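# Move thin-walled cover from holder onto base plate over module

## Task

Lift the cover out of its holder and set it down on the base plate so it sits over the module and covers it. Its walls are thin: any dent beyond the very slightest means failure. The cover must stay in position on its own at the end, not because a gripper is holding it.

## Robot and tools

Robot: two UR7e-style six-joint arms, left_arm and right_arm, each with a Robotiq 2F-85 parallel gripper. Scene frame: origin on the table top midway between the arms, +x out over the table, +z up, left_arm on the +y side. The names left and right do not match image sides. Arm bases: left_arm at (+0.003, +0.319, 0) m, right_arm at (+0.034, -0.428, 0) m, both almost unrotated.

execute_actions takes "actions", a list holding one action, one wait, or nothing. An empty list just returns the current state. An action is {"rows": [...], "steps": n}, with n from 1 to 15 control steps of 1/30 s (default 15). Each row is used for one step; if rows run out, the last one is repeated. A wait is {"steps": n} with n up to 300, and reply time counts toward it. Optional "pictures": false skips the camera images. A refused call moves nothing.

Each row is one list of 18 numbers covering both arms: left_arm first, then right_arm. Per arm, 9 numbers: six absolute joint target angles in radians (shoulder pan, shoulder lift, elbow, wrist 1, wrist 2, wrist 3, the same order as the Joint positions line), then gripper position, force_limit and speed, each in [-1, 1]. Always send all 18, even if one arm should stay put; to leave a gripper unchanged, resend its previous three values, because 0 is a real command. Joint ranges: pan -3.142 to 3.142; lift, wrist 1, wrist 2, wrist 3 -6.283 to 6.283; elbow 0.000 to 3.142. Targets more than 0.010 rad outside a range, and farther out than the current angle, get the call refused; the true end may be 0.010 rad off, and overshooting targets are clipped, reported as "joint sent to its limit" (possibly about an earlier action). Motion is smoothed and lags about 0.17 s; each step's target is kept within 0.575 rad of the measured angle, and if targets would carry the gripper over 100 mm from where it is, all are scaled back. Large moves may still be unfinished when the result arrives. Between calls the arms keep heading for the last row sent until they settle or a step is HELD.

Gripper position is absolute: +1 fully open (85 mm), about -0.8 pads touching, -1 closes until blocked. force_limit sets pad pressure: roughly 20 N at -1, 128 N at 0, 235 N at +1 (on a 40 mm object, slow close). speed sets closing rate: about 20 mm/s at -1, 85 at 0, 150 at +1; faster closes squeeze harder. For this thin-walled cover, use a low force_limit and slow speed to avoid dents. Once stopped, fingers ignore new force or speed until position changes by at least 0.01; to soften a grip, open first. Fingers auto-reclose if the object slips, except after a grip at force_limit -1.

Results: a state line per arm gives end_effector_position (m) and end_effector_quat_wxyz in the scene frame plus velocities; printed position can be off, more at long reach. The end effector is the point between closed pads; fingers point along gripper +z and close along its y. Fingertips extend about 19 mm beyond it closed, 6 mm open, and move about 13 mm outward while closing, so leave clearance above surfaces. A flat block juts about 9 cm toward gripper +x. object_status: 0 moving, 1 blocked while opening, 2 blocked while closing (a grip), 3 reached target or pads met. position_measured counts: 3 open, about 78 = 60 mm, 130 = 40 mm, 180 = 20 mm, 230 pads together. Joint positions and velocities come per arm in column order. Wrist force and torque are in each gripper's own axes, noisy (offset up to about 4 N, noise up to 2.4 N), saturating near 50 N; "no reading" is fine. "joint command not followed" means a clearance check altered or blocked joint targets; HELD marks steps where your row was not sent.

Faults: a joint torque reaching its load limit (142 N m for pan, lift, elbow; 26.6 N m for the wrist joints, held weight included) or an external force of 150 N on an arm stops that arm for 10 s and drops the rest of the call. Holding loads heats motors; MOTOR HOT warns from 70 °C and at 85 °C brakes engage (OVER-TEMPERATURE FAULT). Avoid letting the arms collide or press each other, avoid hard pushes, slams and drops, and never knock anything off the table. Loose objects may occasionally be nudged by an outside disturbance.

Cameras: cam_head_left, cam_head_right, cam_left_wrist, cam_right_wrist, each 672x504, given in that order with calibration (K, distortion, T_world_to_cam); small calibration errors exist. zoom_image takes "camera" and "region" [x0, y0, x1, y1] in pixels from the top-left, at most 504 by 504, and enlarges that area of the latest image. read_manual(section="licences") returns licence text only.

finished_scene takes "scene", the current scene's number, and ends it irreversibly; it is judged then, so make sure the cover rests released over the module first.

Each tool is called after "Call:" as name(argument=value, ...) on one line, values as JSON.

## Session

Call:
execute_actions(actions=[])

Scene clock: 0.00 s of 5600.00 s.
left_arm: end_effector_position=(+0.3446, +0.4987, +0.2638) position_measured=3 object_status=3 end_effector_quat_wxyz=(+0.160, +0.070, +0.982, -0.068) end_effector_velocity=(+0.000, -0.000, -0.000) end_effector_angular_velocity=(-0.001, +0.001, -0.000) | right_arm: end_effector_position=(+0.5349, -0.5533, +0.1191) position_measured=3 object_status=3 end_effector_quat_wxyz=(-0.478, +0.707, -0.398, -0.337) end_effector_velocity=(-0.000, +0.001, -0.000) end_effector_angular_velocity=(+0.002, +0.002, -0.000)
Joint positions: left_arm=[ 0.309 -1.981  2.14  -1.983 -1.813  0.417] | right_arm=[-0.897 -0.912  1.456 -0.937 -0.967  2.928]
Joint velocities: left_arm=[-0.     0.001  0.    -0.    -0.001 -0.   ] | right_arm=[ 0.    -0.     0.002  0.     0.     0.   ]
Motor temperatures (°C, as the motors report them): left_arm=[23 26 25 34 31 31] | right_arm=[27 29 25 32 31 31]
Wrist force (N, on the end effector, along its own x y z axes, offset not removed): no reading
Wrist torque (N m, same axes, about the end effector's origin, offset not removed): no reading
camera_calibration (this result's frames):
cam_left_wrist: T_world_to_cam=[[0.181324, 0.98058, -0.0747298, -0.533824], [0.791867, -0.100523, 0.602363, -0.350807], [0.583153, -0.168399, -0.794716, 0.247138], [0, 0, 0, 1]] pos_world=[0.230469, 0.529811, 0.367825]
cam_right_wrist: T_world_to_cam=[[-0.883805, -0.224041, -0.410724, 0.390143], [-0.411869, -0.0438467, 0.910188, 0.11841], [-0.221928, 0.973593, -0.0535235, 0.81621], [0, 0, 0, 1]] pos_world=[0.57472, -0.702057, 0.0961523]

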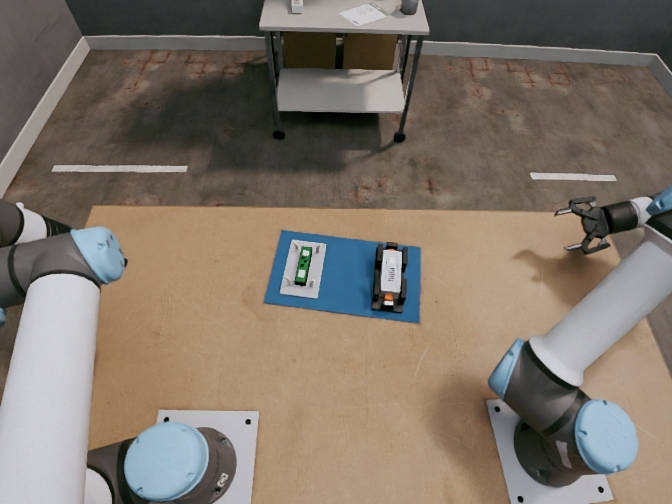

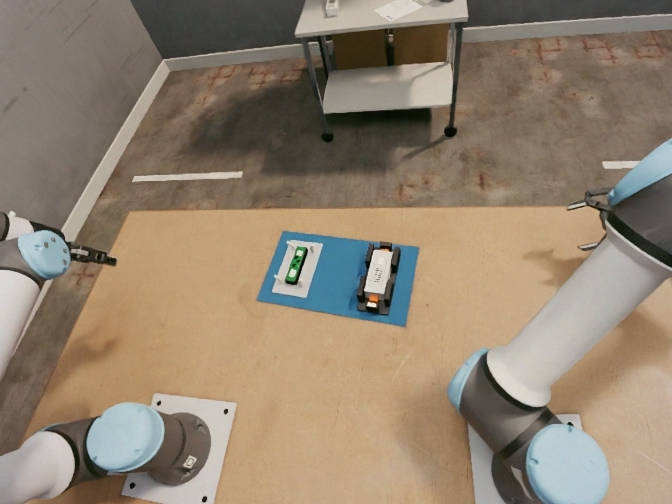

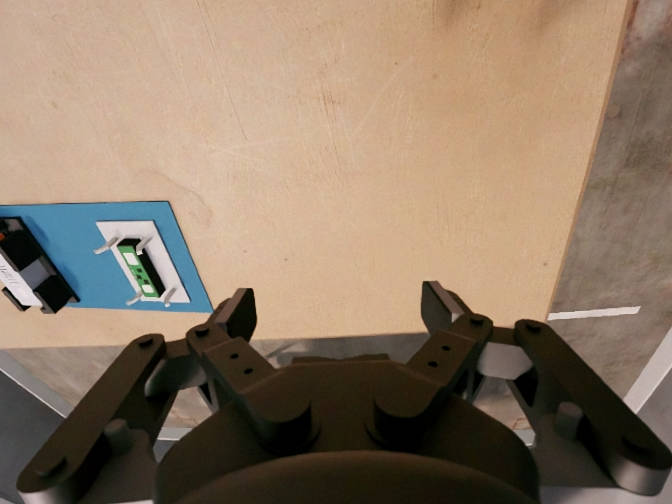

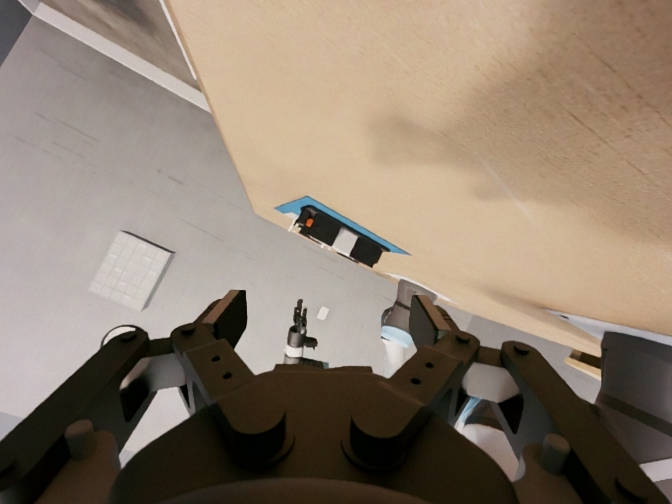

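Call:
execute_actions(actions=[{"rows":[[0.309,-1.981,2.14,-1.983,-1.813,0.417,1,-0.9,0,-0.8,-1.5,1.7,-1.8,-1.571,3.3,1,-0.9,0]]}], pictures=false)

Call:
zoom_image(camera="cam_head_left", region=[340,230,440,330])

Call:
execute_actions(actions=[{"steps":30}], pictures=false)

Call:
execute_actions(actions=[{"rows":[[0.309,-1.981,2.14,-1.983,-1.813,0.417,1,-0.9,0,0.361,-1.47,1.83,-1.931,-1.571,3.67,1,-0.9,0]]}], pictures=false)

Call:
execute_actions(actions=[{"steps":50}])

Scene clock: 8.60 s of 5600.00 s.
left_arm: end_effector_position=(+0.3445, +0.4989, +0.2635) position_measured=3 object_status=3 end_effector_quat_wxyz=(+0.160, +0.070, +0.982, -0.068) end_effector_velocity=(+0.000, +0.000, +0.000) end_effector_angular_velocity=(+0.000, -0.001, -0.000) | right_arm: end_effector_position=(+0.5063, -0.6654, +0.2266) position_measured=3 object_status=3 end_effector_quat_wxyz=(-0.023, +0.904, -0.426, -0.023) end_effector_velocity=(+0.053, -0.145, +0.174) end_effector_angular_velocity=(-0.877, -0.465, -0.107)
Joint positions: left_arm=[ 0.309 -1.981  2.14  -1.983 -1.813  0.417] | right_arm=[-0.803 -1.471  1.691 -1.734 -1.54   3.285]
Joint velocities: left_arm=[ 0.     0.    -0.    -0.001 -0.     0.   ] | right_arm=[ 0.032 -0.316  0.094 -0.716 -0.329  0.158]
Motor temperatures (°C, as the motors report them): left_arm=[23 26 25 34 31 31] | right_arm=[27 29 25 32 31 31]
Wrist force (N, on the end effector, along its own x y z axes, offset not removed): left_arm=[-1.1 -0.7 1.0] | right_arm=[1.1 4.7 -5.4]
Wrist torque (N m, same axes, about the end effector's origin, offset not removed): left_arm=[-0.02 0.49 0.23] | right_arm=[1.02 -0.33 -0.08]
Steps of this call (steps 1 to 90: nothing new was sent; then 5.10 s passed at rest; steps 91 to 105: all 15 steps of this action). Readings (joint positions | what the end effector reports):
91: left_arm=[0.309 -1.981 2.140 -1.983 -1.813 0.417] | right_arm=[-0.896 -0.913 1.456 -0.938 -0.968 2.928] | left_arm position_measured=3 object_status=3 | right_arm position_measured=3 object_status=3
92: left_arm=[0.309 -1.981 2.140 -1.983 -1.813 0.417] | right_arm=[-0.888 -0.922 1.465 -0.947 -0.978 2.938] | left_arm position_measured=3 object_status=3 | right_arm position_measured=3 object_status=3
94: left_arm=[0.309 -1.981 2.140 -1.983 -1.813 0.417] | right_arm=[-0.859 -0.998 1.529 -1.025 -1.056 3.014] | left_arm position_measured=3 object_status=3 | right_arm position_measured=3 object_status=3
98: left_arm=[0.309 -1.981 2.140 -1.983 -1.813 0.417] | right_arm=[-0.825 -1.259 1.626 -1.316 -1.318 3.175] | left_arm position_measured=3 object_status=3 | right_arm position_measured=3 object_status=3
105: the state above

Region (340, 230, 440, 330) of cam_head_left's 672x504 image, scaled by 5.040, with more detail than that image has.

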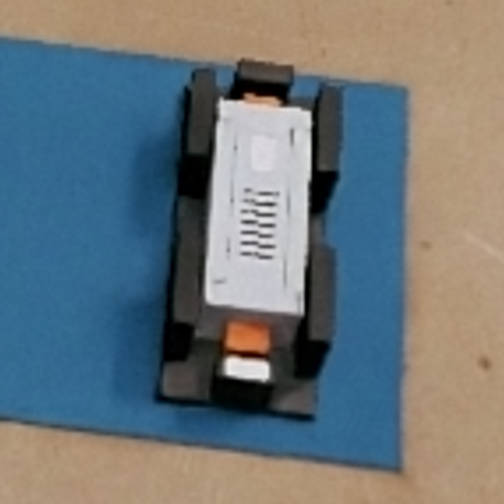

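Scene clock: 9.60 s of 5600.00 s.
left_arm: end_effector_position=(+0.3445, +0.4989, +0.2634) position_measured=3 object_status=3 end_effector_quat_wxyz=(+0.160, +0.070, +0.982, -0.068) end_effector_velocity=(-0.000, +0.000, -0.000) end_effector_angular_velocity=(+0.001, +0.002, +0.001) | right_arm: end_effector_position=(+0.5109, -0.6785, +0.2438) position_measured=3 object_status=3 end_effector_quat_wxyz=(+0.004, +0.902, -0.431, +0.014) end_effector_velocity=(-0.000, +0.001, -0.001) end_effector_angular_velocity=(+0.001, +0.002, +0.002)
Joint positions: left_arm=[ 0.309 -1.981  2.14  -1.983 -1.813  0.417] | right_arm=[-0.8   -1.5    1.7   -1.8   -1.571  3.3  ]
Joint velocities: left_arm=[ 0.     0.     0.     0.001  0.002 -0.   ] | right_arm=[ 0.002 -0.     0.002  0.    -0.     0.   ]
Motor temperatures (°C, as the motors report them): left_arm=[23 26 25 34 31 31] | right_arm=[27 29 25 32 31 31]
Wrist force (N, on the end effector, along its own x y z axes, offset not removed): left_arm=[-0.6 -0.1 1.3] | right_arm=[1.8 2.2 0.4]
Wrist torque (N m, same axes, about the end effector's origin, offset not removed): left_arm=[0.10 0.28 0.23] | right_arm=[0.52 -0.13 -0.12]
Steps of this call (steps 1 to 30: the robot went on to your last target). Readings (joint positions | what the end effector reports):
1: left_arm=[0.309 -1.981 2.140 -1.983 -1.813 0.417] | right_arm=[-0.802 -1.480 1.694 -1.754 -1.550 3.290] | left_arm position_measured=3 object_status=3 | right_arm position_measured=3 object_status=3
2: left_arm=[0.309 -1.981 2.140 -1.983 -1.813 0.417] | right_arm=[-0.801 -1.486 1.696 -1.768 -1.556 3.293] | left_arm position_measured=3 object_status=3 | right_arm position_measured=3 object_status=3
4: left_arm=[0.309 -1.981 2.140 -1.983 -1.813 0.417] | right_arm=[-0.801 -1.493 1.698 -1.784 -1.564 3.297] | left_arm position_measured=3 object_status=3 | right_arm position_measured=3 object_status=3
8: left_arm=[0.309 -1.981 2.140 -1.983 -1.813 0.417] | right_arm=[-0.800 -1.498 1.700 -1.796 -1.569 3.299] | left_arm position_measured=3 object_status=3 | right_arm position_measured=3 object_status=3
30: the state above
All arms were judged still, so your last target was given up. Only a new action makes them travel on or press farther. Fingers that are still opening or closing keep moving.

Scene clock: 10.10 s of 5600.00 s.
left_arm: end_effector_position=(+0.3445, +0.4989, +0.2634) position_measured=3 object_status=3 end_effector_quat_wxyz=(+0.160, +0.070, +0.982, -0.068) end_effector_velocity=(-0.000, -0.000, +0.000) end_effector_angular_velocity=(-0.000, -0.001, -0.001) | right_arm: end_effector_position=(+0.5658, -0.4276, +0.2016) position_measured=3 object_status=3 end_effector_quat_wxyz=(-0.000, +0.949, -0.317, +0.005) end_effector_velocity=(-0.012, +0.588, -0.052) end_effector_angular_velocity=(+0.010, +0.023, +0.793)
Joint positions: left_arm=[ 0.309 -1.981  2.14  -1.983 -1.813  0.417] | right_arm=[-0.319 -1.48   1.785 -1.885 -1.571  3.534]
Joint velocities: left_arm=[ 0.    -0.001  0.    -0.    -0.001  0.001] | right_arm=[ 1.1    0.024  0.105 -0.104  0.001  0.308]
Motor temperatures (°C, as the motors report them): left_arm=[23 26 25 34 31 31] | right_arm=[27 29 25 32 31 31]
Wrist force (N, on the end effector, along its own x y z axes, offset not removed): left_arm=[2.2 -2.4 2.7] | right_arm=[4.1 -1.2 0.4]
Wrist torque (N m, same axes, about the end effector's origin, offset not removed): left_arm=[-0.22 -0.09 0.23] | right_arm=[0.10 -0.51 -0.14]
Steps of this call (steps 1 to 15: all 15 steps of this action). Readings (joint positions | what the end effector reports):
1: left_arm=[0.309 -1.981 2.140 -1.983 -1.813 0.417] | right_arm=[-0.799 -1.500 1.701 -1.801 -1.571 3.301] | left_arm position_measured=3 object_status=3 | right_arm position_measured=3 object_status=3
2: left_arm=[0.309 -1.981 2.140 -1.983 -1.813 0.417] | right_arm=[-0.790 -1.498 1.707 -1.807 -1.571 3.310] | left_arm position_measured=3 object_status=3 | right_arm position_measured=3 object_status=3
4: left_arm=[0.309 -1.981 2.140 -1.983 -1.813 0.417] | right_arm=[-0.725 -1.494 1.725 -1.825 -1.571 3.358] | left_arm position_measured=3 object_status=3 | right_arm position_measured=3 object_status=3
8: left_arm=[0.309 -1.981 2.140 -1.983 -1.813 0.417] | right_arm=[-0.577 -1.488 1.752 -1.853 -1.571 3.438] | left_arm position_measured=3 object_status=3 | right_arm position_measured=3 object_status=3
15: the state above

Scene clock: 11.77 s of 5600.00 s.
left_arm: end_effector_position=(+0.3445, +0.4989, +0.2634) position_measured=3 object_status=3 end_effector_quat_wxyz=(+0.160, +0.070, +0.982, -0.068) end_effector_velocity=(+0.000, +0.000, +0.000) end_effector_angular_velocity=(+0.000, -0.001, -0.000) | right_arm: end_effector_position=(+0.4421, -0.0956, +0.1794) position_measured=3 object_status=3 end_effector_quat_wxyz=(+0.000, +0.999, -0.050, +0.000) end_effector_velocity=(-0.000, +0.000, -0.000) end_effector_angular_velocity=(-0.000, +0.001, +0.001)
Joint positions: left_arm=[ 0.309 -1.981  2.14  -1.983 -1.813  0.417] | right_arm=[ 0.361 -1.47   1.83  -1.931 -1.571  3.67 ]
Joint velocities: left_arm=[ 0.    -0.001 -0.    -0.001  0.     0.   ] | right_arm=[ 0.001  0.    -0.     0.001  0.     0.   ]
Motor temperatures (°C, as the motors report them): left_arm=[23 26 25 34 31 31] | right_arm=[27 29 25 32 31 31]
Wrist force (N, on the end effector, along its own x y z axes, offset not removed): left_arm=[1.1 -0.1 -0.2] | right_arm=[-1.7 2.8 0.5]
Wrist torque (N m, same axes, about the end effector's origin, offset not removed): left_arm=[0.18 0.09 0.03] | right_arm=[0.59 0.41 -0.08]
Steps of this call (steps 1 to 45: the robot went on to your last target; steps 46 to 50: nothing new was sent). Readings (joint positions | what the end effector reports):
1: left_arm=[0.309 -1.981 2.140 -1.983 -1.813 0.417] | right_arm=[-0.282 -1.480 1.788 -1.889 -1.571 3.544] | left_arm position_measured=3 object_status=3 | right_arm position_measured=3 object_status=3
2: left_arm=[0.309 -1.981 2.140 -1.983 -1.813 0.417] | right_arm=[-0.245 -1.479 1.791 -1.892 -1.571 3.554] | left_arm position_measured=3 object_status=3 | right_arm position_measured=3 object_status=3
4: left_arm=[0.309 -1.981 2.140 -1.983 -1.813 0.417] | right_arm=[-0.170 -1.478 1.797 -1.898 -1.571 3.571] | left_arm position_measured=3 object_status=3 | right_arm position_measured=3 object_status=3
8: left_arm=[0.309 -1.981 2.140 -1.983 -1.813 0.417] | right_arm=[-0.021 -1.475 1.807 -1.908 -1.571 3.600] | left_arm position_measured=3 object_status=3 | right_arm position_measured=3 object_status=3
50: the state above
All arms were judged still, so your last target was given up. Only a new action makes them travel on or press farther. Fingers that are still opening or closing keep moving.
camera_calibration (this result's frames):
cam_left_wrist: T_world_to_cam=[[0.181485, 0.980574, -0.0744128, -0.534098], [0.792151, -0.100934, 0.601921, -0.350286], [0.582718, -0.168186, -0.795081, 0.247114], [0, 0, 0, 1]] pos_world=[0.230413, 0.529928, 0.367577]
cam_right_wrist: T_world_to_cam=[[-0.0980942, -0.995175, -0.0019151, -0.0589728], [-0.952685, 0.0933493, 0.289268, 0.408937], [-0.287694, 0.0302001, -0.957246, 0.454263], [0, 0, 0, 1]] pos_world=[0.514492, -0.110581, 0.316436]

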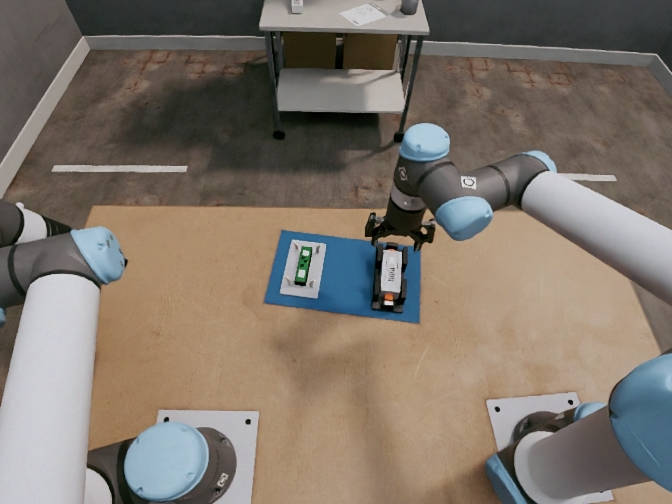

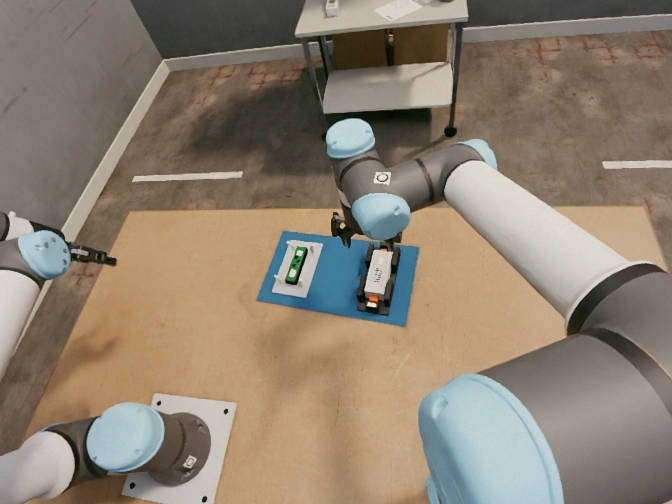

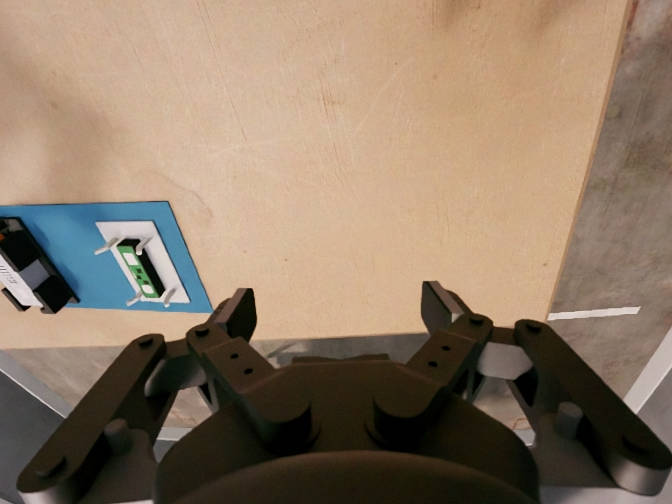

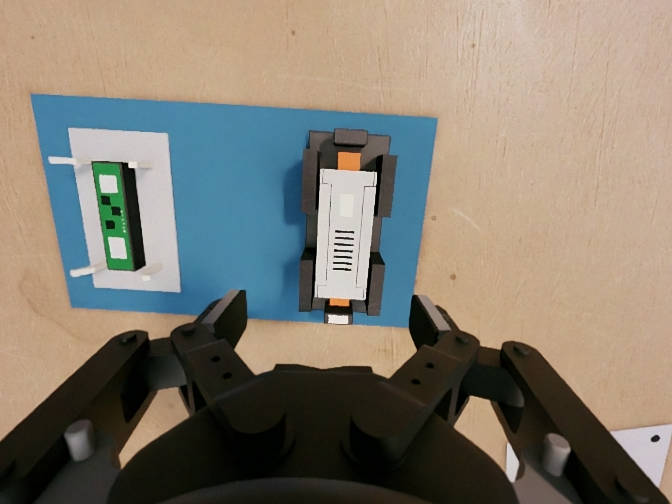

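Call:
execute_actions(actions=[{"rows":[[0.309,-1.981,2.14,-1.983,-1.813,0.417,1,-0.9,0,0.4429,-1.55,2.09,-2.111,-1.571,3.781,-1,-0.9,1]]}], pictures=false)

Call:
execute_actions(actions=[{"rows":[[0.309,-1.981,2.14,-1.983,-1.813,0.417,1,-0.9,0,0.4429,-1.4924,2.1456,-2.2242,-1.571,3.781,-1,-0.9,1]]}])

Call:
zoom_image(camera="cam_head_left", region=[330,220,450,340])

Scene clock: 32.40 s of 5600.00 s.
left_arm: end_effector_position=(+0.3445, +0.4989, +0.2634) position_measured=3 object_status=3 end_effector_quat_wxyz=(+0.160, +0.070, +0.982, -0.068) end_effector_velocity=(-0.000, -0.000, +0.000) end_effector_angular_velocity=(-0.002, -0.000, -0.000) | right_arm: end_effector_position=(+0.3583, -0.0946, +0.1190) position_measured=164 object_status=0 end_effector_quat_wxyz=(-0.000, +0.998, -0.064, +0.000) end_effector_velocity=(-0.012, -0.003, -0.010) end_effector_angular_velocity=(-0.004, +0.006, -0.004)
Joint positions: left_arm=[ 0.309 -1.981  2.14  -1.983 -1.813  0.417] | right_arm=[ 0.442 -1.549  2.087 -2.109 -1.571  3.78 ]
Joint velocities: left_arm=[ 0.    -0.     0.     0.001 -0.002 -0.   ] | right_arm=[ 0.008 -0.008  0.036 -0.021 -0.001  0.012]
Motor temperatures (°C, as the motors report them): left_arm=[23 26 25 34 31 31] | right_arm=[27 29 25 32 31 31]
Wrist force (N, on the end effector, along its own x y z axes, offset not removed): left_arm=[-0.3 0.2 0.4] | right_arm=[2.9 2.5 -4.3]
Wrist torque (N m, same axes, about the end effector's origin, offset not removed): left_arm=[0.19 0.23 0.25] | right_arm=[0.35 -0.55 -0.02]
Steps of this call (steps 1 to 90: nothing new was sent; then 17.13 s passed at rest; steps 91 to 105: all 15 steps of this action). Readings (joint positions | what the end effector reports):
91: left_arm=[0.309 -1.981 2.140 -1.983 -1.813 0.417] | right_arm=[0.362 -1.470 1.831 -1.932 -1.571 3.671] | left_arm position_measured=3 object_status=3 | right_arm position_measured=3 object_status=0
92: left_arm=[0.309 -1.981 2.140 -1.983 -1.813 0.417] | right_arm=[0.370 -1.479 1.840 -1.941 -1.571 3.680] | left_arm position_measured=3 object_status=3 | right_arm position_measured=5 object_status=0
94: left_arm=[0.309 -1.981 2.140 -1.983 -1.813 0.417] | right_arm=[0.403 -1.511 1.915 -2.004 -1.571 3.723] | left_arm position_measured=3 object_status=3 | right_arm position_measured=22 object_status=0
98: left_arm=[0.309 -1.981 2.140 -1.983 -1.813 0.417] | right_arm=[0.433 -1.541 2.048 -2.085 -1.571 3.767] | left_arm position_measured=3 object_status=3 | right_arm position_measured=71 object_status=0
105: the state above

Scene clock: 32.90 s of 5600.00 s.
left_arm: end_effector_position=(+0.3445, +0.4989, +0.2634) position_measured=3 object_status=3 end_effector_quat_wxyz=(+0.160, +0.070, +0.982, -0.068) end_effector_velocity=(-0.000, -0.000, -0.000) end_effector_angular_velocity=(-0.000, +0.000, -0.000) | right_arm: end_effector_position=(+0.3567, -0.0951, +0.0804) position_measured=230 object_status=3 end_effector_quat_wxyz=(+0.000, +0.998, -0.065, +0.000) end_effector_velocity=(+0.001, -0.000, -0.003) end_effector_angular_velocity=(+0.000, -0.003, -0.001)
Joint positions: left_arm=[ 0.309 -1.981  2.14  -1.983 -1.813  0.417] | right_arm=[ 0.443 -1.493  2.145 -2.223 -1.571  3.781]
Joint velocities: left_arm=[-0.  0. -0.  0. -0. -0.] | right_arm=[-0.001  0.006  0.004 -0.012 -0.001  0.   ]
Motor temperatures (°C, as the motors report them): left_arm=[23 26 25 34 31 31] | right_arm=[27 29 25 32 31 31]
Wrist force (N, on the end effector, along its own x y z axes, offset not removed): left_arm=[-1.6 -2.1 1.2] | right_arm=[0.8 2.4 2.1]
Wrist torque (N m, same axes, about the end effector's origin, offset not removed): left_arm=[-0.09 0.33 0.16] | right_arm=[0.46 -0.02 -0.17]
Steps of this call (steps 1 to 15: all 15 steps of this action). Readings (joint positions | what the end effector reports):
1: left_arm=[0.309 -1.981 2.140 -1.983 -1.813 0.417] | right_arm=[0.442 -1.549 2.088 -2.110 -1.571 3.780] | left_arm position_measured=3 object_status=3 | right_arm position_measured=177 object_status=0
2: left_arm=[0.309 -1.981 2.140 -1.983 -1.813 0.417] | right_arm=[0.443 -1.542 2.096 -2.120 -1.571 3.780] | left_arm position_measured=3 object_status=3 | right_arm position_measured=190 object_status=0
4: left_arm=[0.309 -1.981 2.140 -1.983 -1.813 0.417] | right_arm=[0.443 -1.518 2.120 -2.165 -1.571 3.781] | left_arm position_measured=3 object_status=3 | right_arm position_measured=217 object_status=0
8: left_arm=[0.309 -1.981 2.140 -1.983 -1.813 0.417] | right_arm=[0.443 -1.499 2.140 -2.210 -1.571 3.781] | left_arm position_measured=3 object_status=3 | right_arm position_measured=230 object_status=0
15: the state above
camera_calibration (this result's frames):
cam_left_wrist: T_world_to_cam=[[0.181485, 0.980574, -0.0744129, -0.534098], [0.792151, -0.100934, 0.601921, -0.350286], [0.582717, -0.168186, -0.795081, 0.247114], [0, 0, 0, 1]] pos_world=[0.230413, 0.529928, 0.367577]
cam_right_wrist: T_world_to_cam=[[-0.127006, -0.9919, -0.00191953, -0.0564052], [-0.949556, 0.121024, 0.289304, 0.357704], [-0.286728, 0.0385661, -0.957235, 0.335359], [0, 0, 0, 1]] pos_world=[0.428653, -0.112173, 0.217424]

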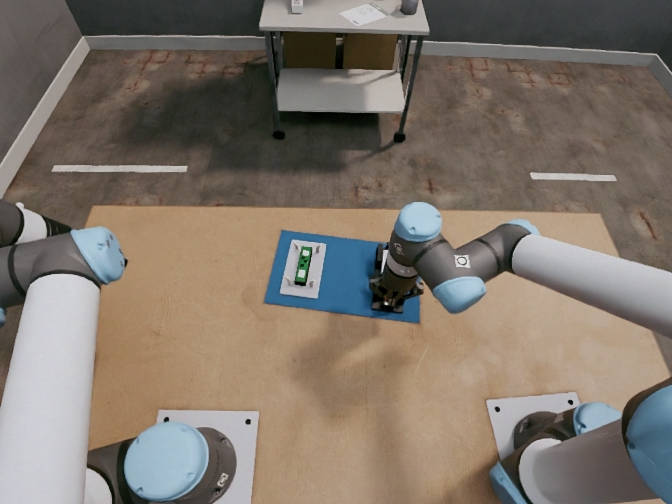

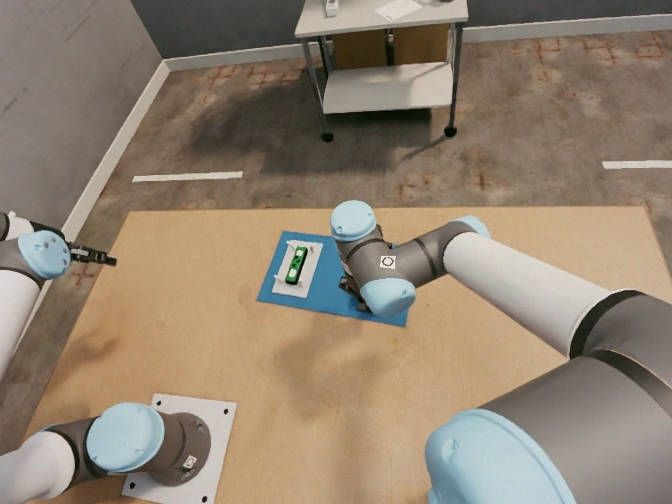

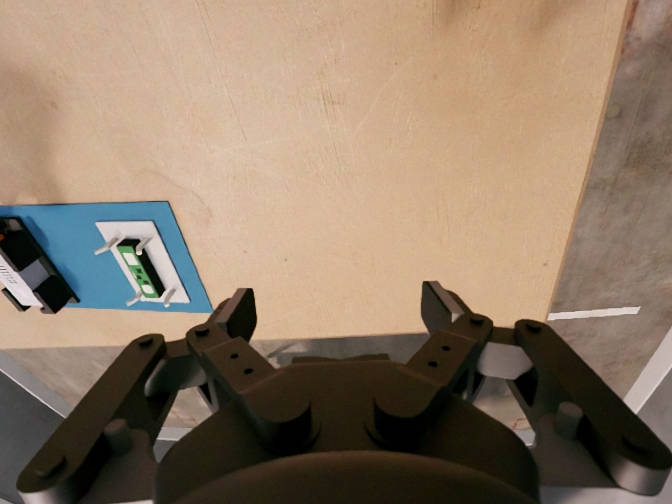

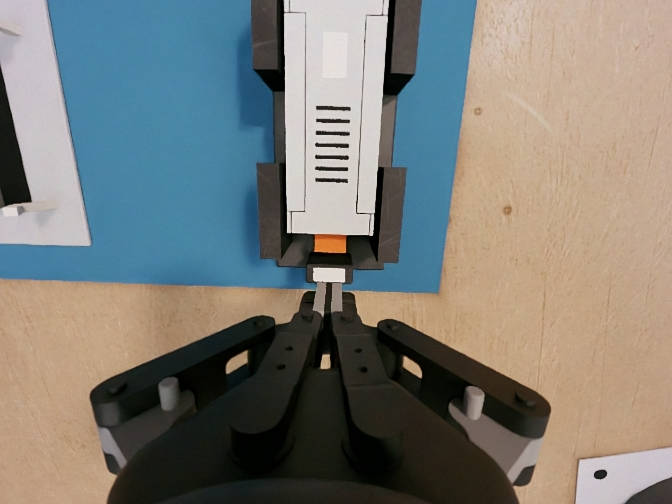

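Region (330, 220, 450, 340) of cam_head_left's 672x504 image, scaled by 4.200, with more detail than that image has.

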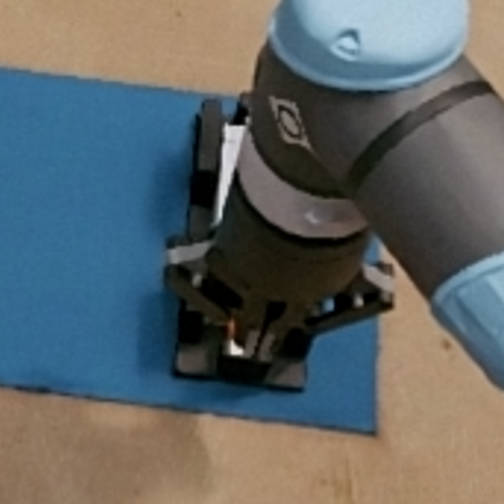

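Call:
execute_actions(actions=[{"rows":[[0.309,-1.981,2.14,-1.983,-1.813,0.417,1,-0.9,0,0.46,-1.58,2.12,-2.25,-1.68,3.0,1,-0.8,1]]}], pictures=false)

Call:
execute_actions(actions=[{"rows":[[0.309,-1.981,2.14,-1.983,-1.813,0.417,1,-0.9,0,0.4824,-1.5229,2.183,-2.5071,-1.7871,2.219,1,-0.8,1]]}], pictures=false)

Call:
execute_actions(actions=[{"rows":[[0.309,-1.981,2.14,-1.983,-1.813,0.417,1,-0.9,0,0.4824,-1.4430,2.2310,-2.635,-1.7871,2.219,1,-0.8,1]]}])

Scene clock: 45.93 s of 5600.00 s.
left_arm: end_effector_position=(+0.3445, +0.4989, +0.2634) position_measured=3 object_status=3 end_effector_quat_wxyz=(+0.160, +0.070, +0.982, -0.068) end_effector_velocity=(-0.000, +0.000, -0.000) end_effector_angular_velocity=(-0.000, +0.000, +0.001) | right_arm: end_effector_position=(+0.3858, -0.1028, +0.1355) position_measured=69 object_status=0 end_effector_quat_wxyz=(+0.038, +0.948, +0.306, +0.079) end_effector_velocity=(+0.002, -0.001, +0.005) end_effector_angular_velocity=(-0.070, -0.008, +0.386)
Joint positions: left_arm=[ 0.309 -1.981  2.14  -1.983 -1.813  0.417] | right_arm=[ 0.46  -1.579  2.12  -2.25  -1.679  3.036]
Joint velocities: left_arm=[ 0.     0.     0.    -0.     0.    -0.001] | right_arm=[ 0.002 -0.009 -0.001 -0.004 -0.011 -0.391]
Motor temperatures (°C, as the motors report them): left_arm=[23 26 25 34 31 31] | right_arm=[27 29 25 32 31 31]
Wrist force (N, on the end effector, along its own x y z axes, offset not removed): left_arm=[0.6 0.0 0.1] | right_arm=[-0.7 3.2 2.1]
Wrist torque (N m, same axes, about the end effector's origin, offset not removed): left_arm=[0.33 0.14 0.19] | right_arm=[0.85 0.35 0.16]
Steps of this call (steps 1 to 15: the robot went on to your last target; steps 16 to 90: nothing new was sent; then 9.53 s passed at rest; steps 91 to 105: all 15 steps of this action). Readings (joint positions | what the end effector reports):
91: left_arm=[0.309 -1.981 2.140 -1.983 -1.813 0.417] | right_arm=[0.443 -1.493 2.145 -2.225 -1.571 3.781] | left_arm position_measured=3 object_status=3 | right_arm position_measured=230 object_status=0
92: left_arm=[0.309 -1.981 2.140 -1.983 -1.813 0.417] | right_arm=[0.446 -1.501 2.141 -2.229 -1.581 3.771] | left_arm position_measured=3 object_status=3 | right_arm position_measured=229 object_status=0
94: left_arm=[0.309 -1.981 2.140 -1.983 -1.813 0.417] | right_arm=[0.453 -1.537 2.131 -2.239 -1.625 3.692] | left_arm position_measured=3 object_status=3 | right_arm position_measured=212 object_status=0
98: left_arm=[0.309 -1.981 2.140 -1.983 -1.813 0.417] | right_arm=[0.458 -1.570 2.123 -2.247 -1.667 3.393] | left_arm position_measured=3 object_status=3 | right_arm position_measured=162 object_status=0
105: the state above

Scene clock: 46.43 s of 5600.00 s.
left_arm: end_effector_position=(+0.3445, +0.4989, +0.2634) position_measured=3 object_status=3 end_effector_quat_wxyz=(+0.160, +0.070, +0.982, -0.068) end_effector_velocity=(+0.000, -0.000, -0.000) end_effector_angular_velocity=(-0.000, +0.001, -0.001) | right_arm: end_effector_position=(+0.4179, -0.1040, +0.1220) position_measured=3 object_status=0 end_effector_quat_wxyz=(+0.128, +0.752, +0.637, +0.116) end_effector_velocity=(+0.004, +0.000, +0.000) end_effector_angular_velocity=(-0.130, -0.007, +0.369)
Joint positions: left_arm=[ 0.309 -1.981  2.14  -1.983 -1.813  0.417] | right_arm=[ 0.482 -1.523  2.182 -2.504 -1.786  2.256]
Joint velocities: left_arm=[-0.     0.001  0.    -0.    -0.     0.001] | right_arm=[ 0.002  0.005  0.007 -0.034 -0.011 -0.394]
Motor temperatures (°C, as the motors report them): left_arm=[23 26 25 34 31 31] | right_arm=[27 29 25 32 31 31]
Wrist force (N, on the end effector, along its own x y z axes, offset not removed): left_arm=[1.7 -2.1 -0.8] | right_arm=[1.6 -2.3 2.5]
Wrist torque (N m, same axes, about the end effector's origin, offset not removed): left_arm=[-0.30 -0.12 0.09] | right_arm=[-0.12 -0.28 0.17]
Steps of this call (steps 1 to 15: all 15 steps of this action). Readings (joint positions | what the end effector reports):
1: left_arm=[0.309 -1.981 2.140 -1.983 -1.813 0.417] | right_arm=[0.460 -1.579 2.121 -2.250 -1.680 3.025] | left_arm position_measured=3 object_status=3 | right_arm position_measured=56 object_status=0
2: left_arm=[0.309 -1.981 2.140 -1.983 -1.813 0.417] | right_arm=[0.464 -1.572 2.128 -2.260 -1.689 3.007] | left_arm position_measured=3 object_status=3 | right_arm position_measured=43 object_status=0
4: left_arm=[0.309 -1.981 2.140 -1.983 -1.813 0.417] | right_arm=[0.473 -1.548 2.154 -2.335 -1.733 2.920] | left_arm position_measured=3 object_status=3 | right_arm position_measured=18 object_status=0
8: left_arm=[0.309 -1.981 2.140 -1.983 -1.813 0.417] | right_arm=[0.480 -1.529 2.176 -2.466 -1.774 2.614] | left_arm position_measured=3 object_status=3 | right_arm position_measured=4 object_status=0
15: the state above

Scene clock: 46.93 s of 5600.00 s.
left_arm: end_effector_position=(+0.3445, +0.4989, +0.2634) position_measured=3 object_status=3 end_effector_quat_wxyz=(+0.160, +0.070, +0.982, -0.068) end_effector_velocity=(-0.000, -0.000, -0.000) end_effector_angular_velocity=(-0.000, +0.002, -0.000) | right_arm: end_effector_position=(+0.4189, -0.1036, +0.0819) position_measured=3 object_status=3 end_effector_quat_wxyz=(+0.130, +0.740, +0.650, +0.115) end_effector_velocity=(+0.000, +0.000, -0.004) end_effector_angular_velocity=(+0.001, -0.001, +0.001)
Joint positions: left_arm=[ 0.309 -1.981  2.14  -1.983 -1.813  0.417] | right_arm=[ 0.482 -1.444  2.231 -2.634 -1.787  2.219]
Joint velocities: left_arm=[-0.     0.     0.     0.002  0.     0.   ] | right_arm=[-0.001  0.008  0.004 -0.013  0.001 -0.002]
Motor temperatures (°C, as the motors report them): left_arm=[23 26 25 34 31 31] | right_arm=[27 29 25 32 31 31]
Wrist force (N, on the end effector, along its own x y z axes, offset not removed): left_arm=[2.2 -1.2 -3.1] | right_arm=[-2.2 2.4 2.4]
Wrist torque (N m, same axes, about the end effector's origin, offset not removed): left_arm=[-0.03 -0.14 -0.03] | right_arm=[0.54 0.57 -0.04]
Steps of this call (steps 1 to 15: all 15 steps of this action). Readings (joint positions | what the end effector reports):
1: left_arm=[0.309 -1.981 2.140 -1.983 -1.813 0.417] | right_arm=[0.482 -1.523 2.183 -2.505 -1.786 2.244] | left_arm position_measured=3 object_status=3 | right_arm position_measured=3 object_status=3
2: left_arm=[0.309 -1.981 2.140 -1.983 -1.813 0.417] | right_arm=[0.482 -1.514 2.190 -2.516 -1.787 2.237] | left_arm position_measured=3 object_status=3 | right_arm position_measured=3 object_status=3
4: left_arm=[0.309 -1.981 2.140 -1.983 -1.813 0.417] | right_arm=[0.482 -1.481 2.210 -2.566 -1.787 2.228] | left_arm position_measured=3 object_status=3 | right_arm position_measured=3 object_status=3
8: left_arm=[0.309 -1.981 2.140 -1.983 -1.813 0.417] | right_arm=[0.482 -1.452 2.226 -2.619 -1.787 2.221] | left_arm position_measured=3 object_status=3 | right_arm position_measured=3 object_status=3
15: the state above
camera_calibration (this result's frames):
cam_left_wrist: T_world_to_cam=[[0.181485, 0.980574, -0.0744128, -0.534098], [0.792151, -0.100934, 0.601921, -0.350286], [0.582717, -0.168186, -0.795081, 0.247114], [0, 0, 0, 1]] pos_world=[0.230413, 0.529928, 0.367577]
cam_right_wrist: T_world_to_cam=[[0.932828, -0.118975, 0.340113, -0.438449], [-0.218971, -0.936799, 0.272871, 0.00303178], [0.286153, -0.329016, -0.899925, 0.0721663], [0, 0, 0, 1]] pos_world=[0.389011, -0.0255805, 0.213239]

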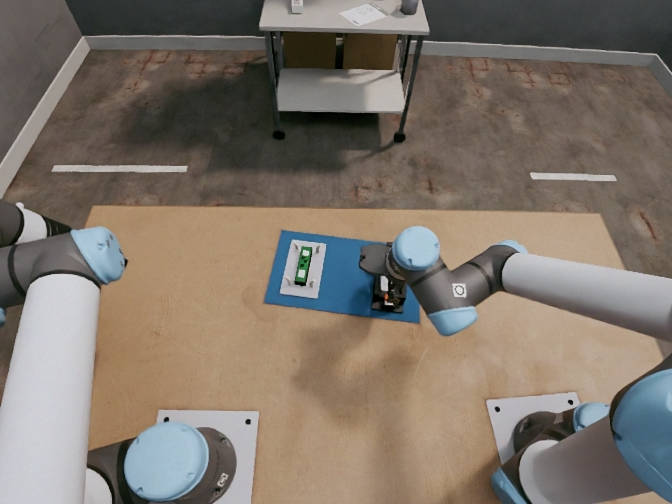

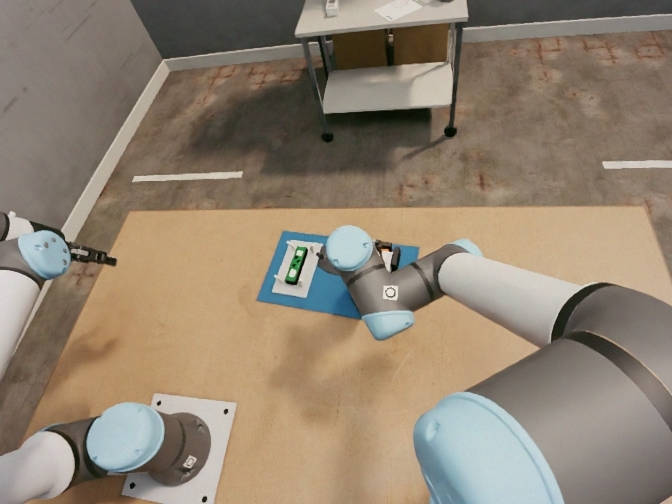

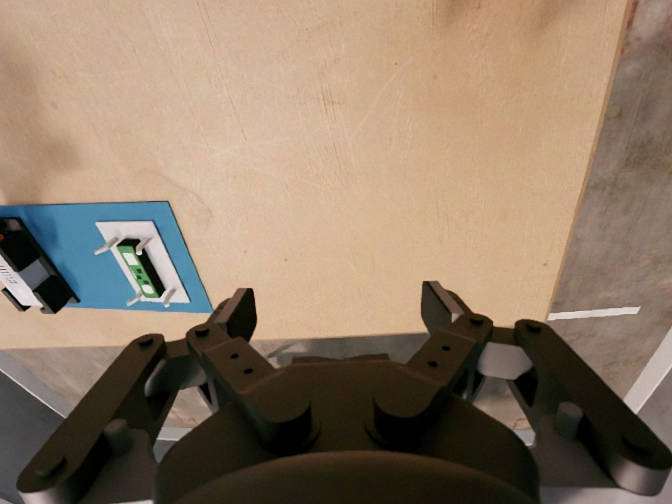

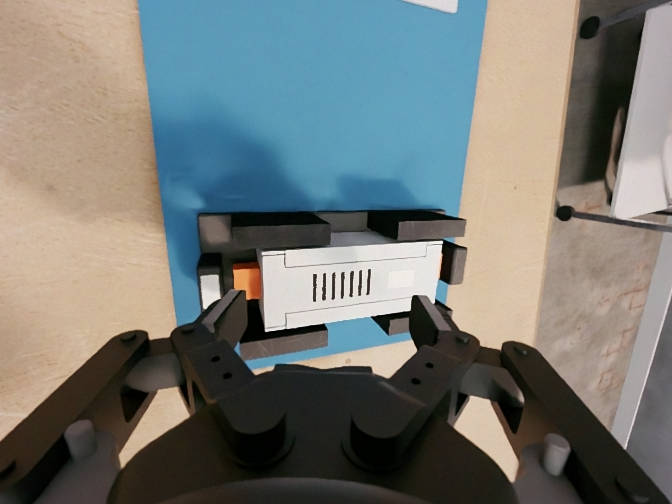

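Call:
execute_actions(actions=[{"rows":[[0.309,-1.981,2.14,-1.983,-1.813,0.417,1,-0.9,0,0.4824,-1.4185,2.2442,-2.6727,-1.7871,2.219,1,-0.8,-1]]}], pictures=false)

Call:
execute_actions(actions=[{"rows":[[0.309,-1.981,2.14,-1.983,-1.813,0.417,1,-0.9,0,0.4824,-1.41,2.2485,-2.6855,-1.7871,2.219,1,-0.8,-1],[0.309,-1.981,2.14,-1.983,-1.813,0.417,1,-0.9,0,0.4824,-1.41,2.2485,-2.6855,-1.7871,2.219,1,-0.8,-1],[0.309,-1.981,2.14,-1.983,-1.813,0.417,1,-0.9,0,0.4824,-1.41,2.2485,-2.6855,-1.7871,2.219,1,-0.8,-1],[0.309,-1.981,2.14,-1.983,-1.813,0.417,1,-0.9,0,0.4824,-1.41,2.2485,-2.6855,-1.7871,2.219,1,-0.8,-1],[0.309,-1.981,2.14,-1.983,-1.813,0.417,1,-0.9,0,0.4824,-1.4019,2.2526,-2.6977,-1.7871,2.219,1,-0.8,-1]]}])

Scene clock: 53.60 s of 5600.00 s.
left_arm: end_effector_position=(+0.3445, +0.4989, +0.2634) position_measured=3 object_status=3 end_effector_quat_wxyz=(+0.160, +0.070, +0.982, -0.068) end_effector_velocity=(+0.000, -0.000, +0.000) end_effector_angular_velocity=(-0.000, -0.001, -0.000) | right_arm: end_effector_position=(+0.4186, -0.1038, +0.0700) position_measured=3 object_status=3 end_effector_quat_wxyz=(+0.130, +0.740, +0.650, +0.115) end_effector_velocity=(-0.001, +0.000, -0.002) end_effector_angular_velocity=(-0.001, +0.002, +0.001)
Joint positions: left_arm=[ 0.309 -1.981  2.14  -1.983 -1.813  0.417] | right_arm=[ 0.482 -1.419  2.244 -2.672 -1.787  2.219]
Joint velocities: left_arm=[-0.     0.     0.    -0.001 -0.     0.   ] | right_arm=[ 0.001  0.002  0.002 -0.002  0.    -0.   ]
Motor temperatures (°C, as the motors report them): left_arm=[23 26 25 34 31 31] | right_arm=[27 29 25 32 31 31]
Wrist force (N, on the end effector, along its own x y z axes, offset not removed): left_arm=[1.1 -1.1 -1.1] | right_arm=[-1.8 4.4 1.1]
Wrist torque (N m, same axes, about the end effector's origin, offset not removed): left_arm=[-0.11 0.00 0.03] | right_arm=[0.97 0.28 0.06]
Steps of this call (steps 1 to 15: the robot went on to your last target; steps 16 to 90: nothing new was sent; then 3.17 s passed at rest; steps 91 to 105: all 15 steps of this action). Readings (joint positions | what the end effector reports):
91: left_arm=[0.309 -1.981 2.140 -1.983 -1.813 0.417] | right_arm=[0.482 -1.443 2.231 -2.636 -1.787 2.219] | left_arm position_measured=3 object_status=3 | right_arm position_measured=3 object_status=3
92: left_arm=[0.309 -1.981 2.140 -1.983 -1.813 0.417] | right_arm=[0.482 -1.438 2.234 -2.642 -1.787 2.219] | left_arm position_measured=3 object_status=3 | right_arm position_measured=3 object_status=3
94: left_arm=[0.309 -1.981 2.140 -1.983 -1.813 0.417] | right_arm=[0.482 -1.429 2.239 -2.656 -1.787 2.219] | left_arm position_measured=3 object_status=3 | right_arm position_measured=3 object_status=3
98: left_arm=[0.309 -1.981 2.140 -1.983 -1.813 0.417] | right_arm=[0.482 -1.421 2.243 -2.669 -1.787 2.219] | left_arm position_measured=3 object_status=3 | right_arm position_measured=3 object_status=3
105: the state above

Scene clock: 54.10 s of 5600.00 s.
left_arm: end_effector_position=(+0.3445, +0.4989, +0.2634) position_measured=3 object_status=3 end_effector_quat_wxyz=(+0.160, +0.070, +0.982, -0.068) end_effector_velocity=(+0.000, +0.000, +0.000) end_effector_angular_velocity=(+0.001, -0.000, -0.001) | right_arm: end_effector_position=(+0.4183, -0.1040, +0.0623) position_measured=3 object_status=3 end_effector_quat_wxyz=(+0.130, +0.740, +0.650, +0.115) end_effector_velocity=(-0.001, -0.001, -0.002) end_effector_angular_velocity=(-0.001, +0.002, -0.000)
Joint positions: left_arm=[ 0.309 -1.981  2.14  -1.983 -1.813  0.417] | right_arm=[ 0.482 -1.402  2.252 -2.697 -1.787  2.219]
Joint velocities: left_arm=[-0.    -0.     0.    -0.001  0.     0.001] | right_arm=[-0.001  0.004  0.003 -0.005  0.    -0.   ]
Motor temperatures (°C, as the motors report them): left_arm=[23 26 25 34 31 31] | right_arm=[27 29 25 32 31 31]
Wrist force (N, on the end effector, along its own x y z axes, offset not removed): left_arm=[-0.2 1.2 1.6] | right_arm=[-1.4 2.1 0.0]
Wrist torque (N m, same axes, about the end effector's origin, offset not removed): left_arm=[0.32 0.26 0.06] | right_arm=[0.37 0.36 -0.15]
Steps of this call (steps 1 to 15: all 15 steps of this action). Readings (joint positions | what the end effector reports):
1: left_arm=[0.309 -1.981 2.140 -1.983 -1.813 0.417] | right_arm=[0.482 -1.418 2.244 -2.673 -1.787 2.219] | left_arm position_measured=3 object_status=3 | right_arm position_measured=3 object_status=3
2: left_arm=[0.309 -1.981 2.140 -1.983 -1.813 0.417] | right_arm=[0.482 -1.417 2.245 -2.675 -1.787 2.219] | left_arm position_measured=3 object_status=3 | right_arm position_measured=3 object_status=3
4: left_arm=[0.309 -1.981 2.140 -1.983 -1.813 0.417] | right_arm=[0.482 -1.414 2.247 -2.680 -1.787 2.219] | left_arm position_measured=3 object_status=3 | right_arm position_measured=3 object_status=3
8: left_arm=[0.309 -1.981 2.140 -1.983 -1.813 0.417] | right_arm=[0.482 -1.406 2.251 -2.691 -1.787 2.219] | left_arm position_measured=3 object_status=3 | right_arm position_measured=3 object_status=3
15: the state above
camera_calibration (this result's frames):
cam_left_wrist: T_world_to_cam=[[0.181485, 0.980574, -0.0744127, -0.534098], [0.792151, -0.100934, 0.601921, -0.350286], [0.582717, -0.168186, -0.795081, 0.247114], [0, 0, 0, 1]] pos_world=[0.230413, 0.529928, 0.367577]
cam_right_wrist: T_world_to_cam=[[0.932814, -0.118833, 0.340201, -0.431294], [-0.218856, -0.936831, 0.272855, 0.00786374], [0.286287, -0.328978, -0.899896, 0.0545663], [0, 0, 0, 1]] pos_world=[0.388417, -0.0259338, 0.193685]

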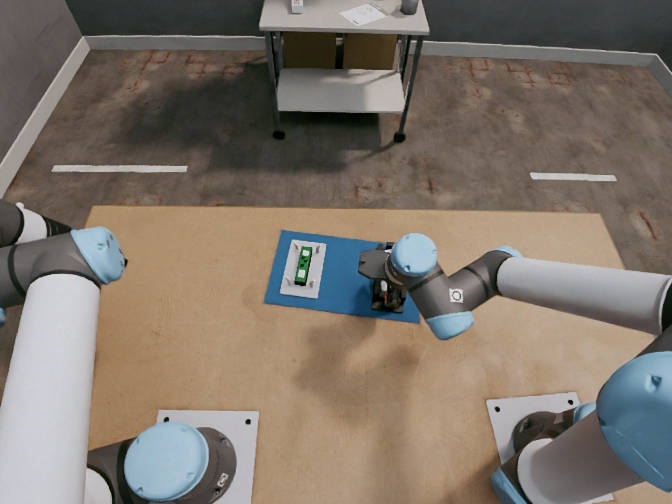

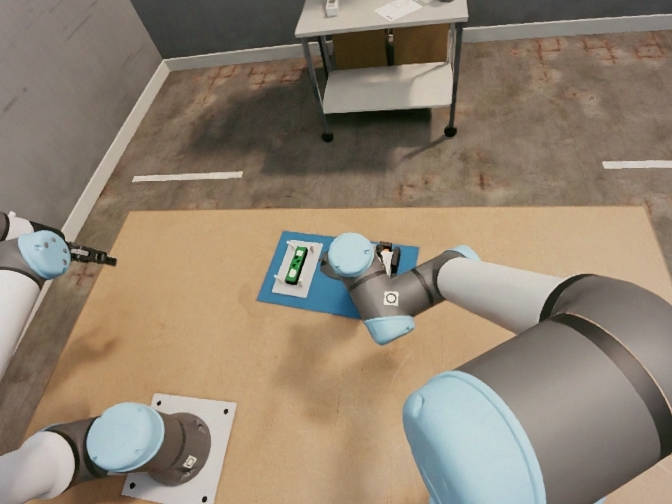

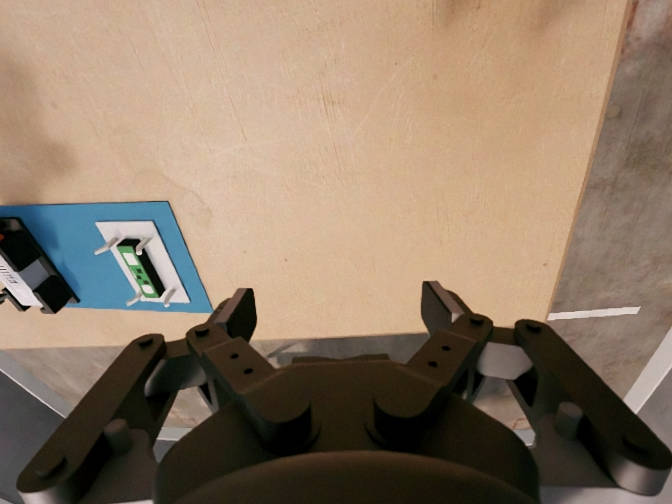

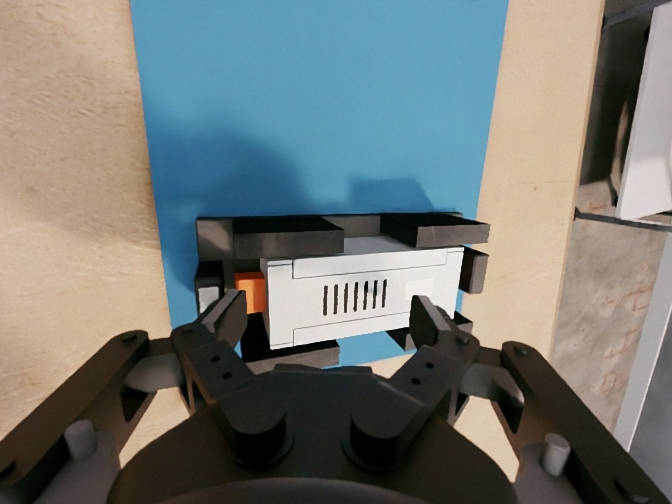

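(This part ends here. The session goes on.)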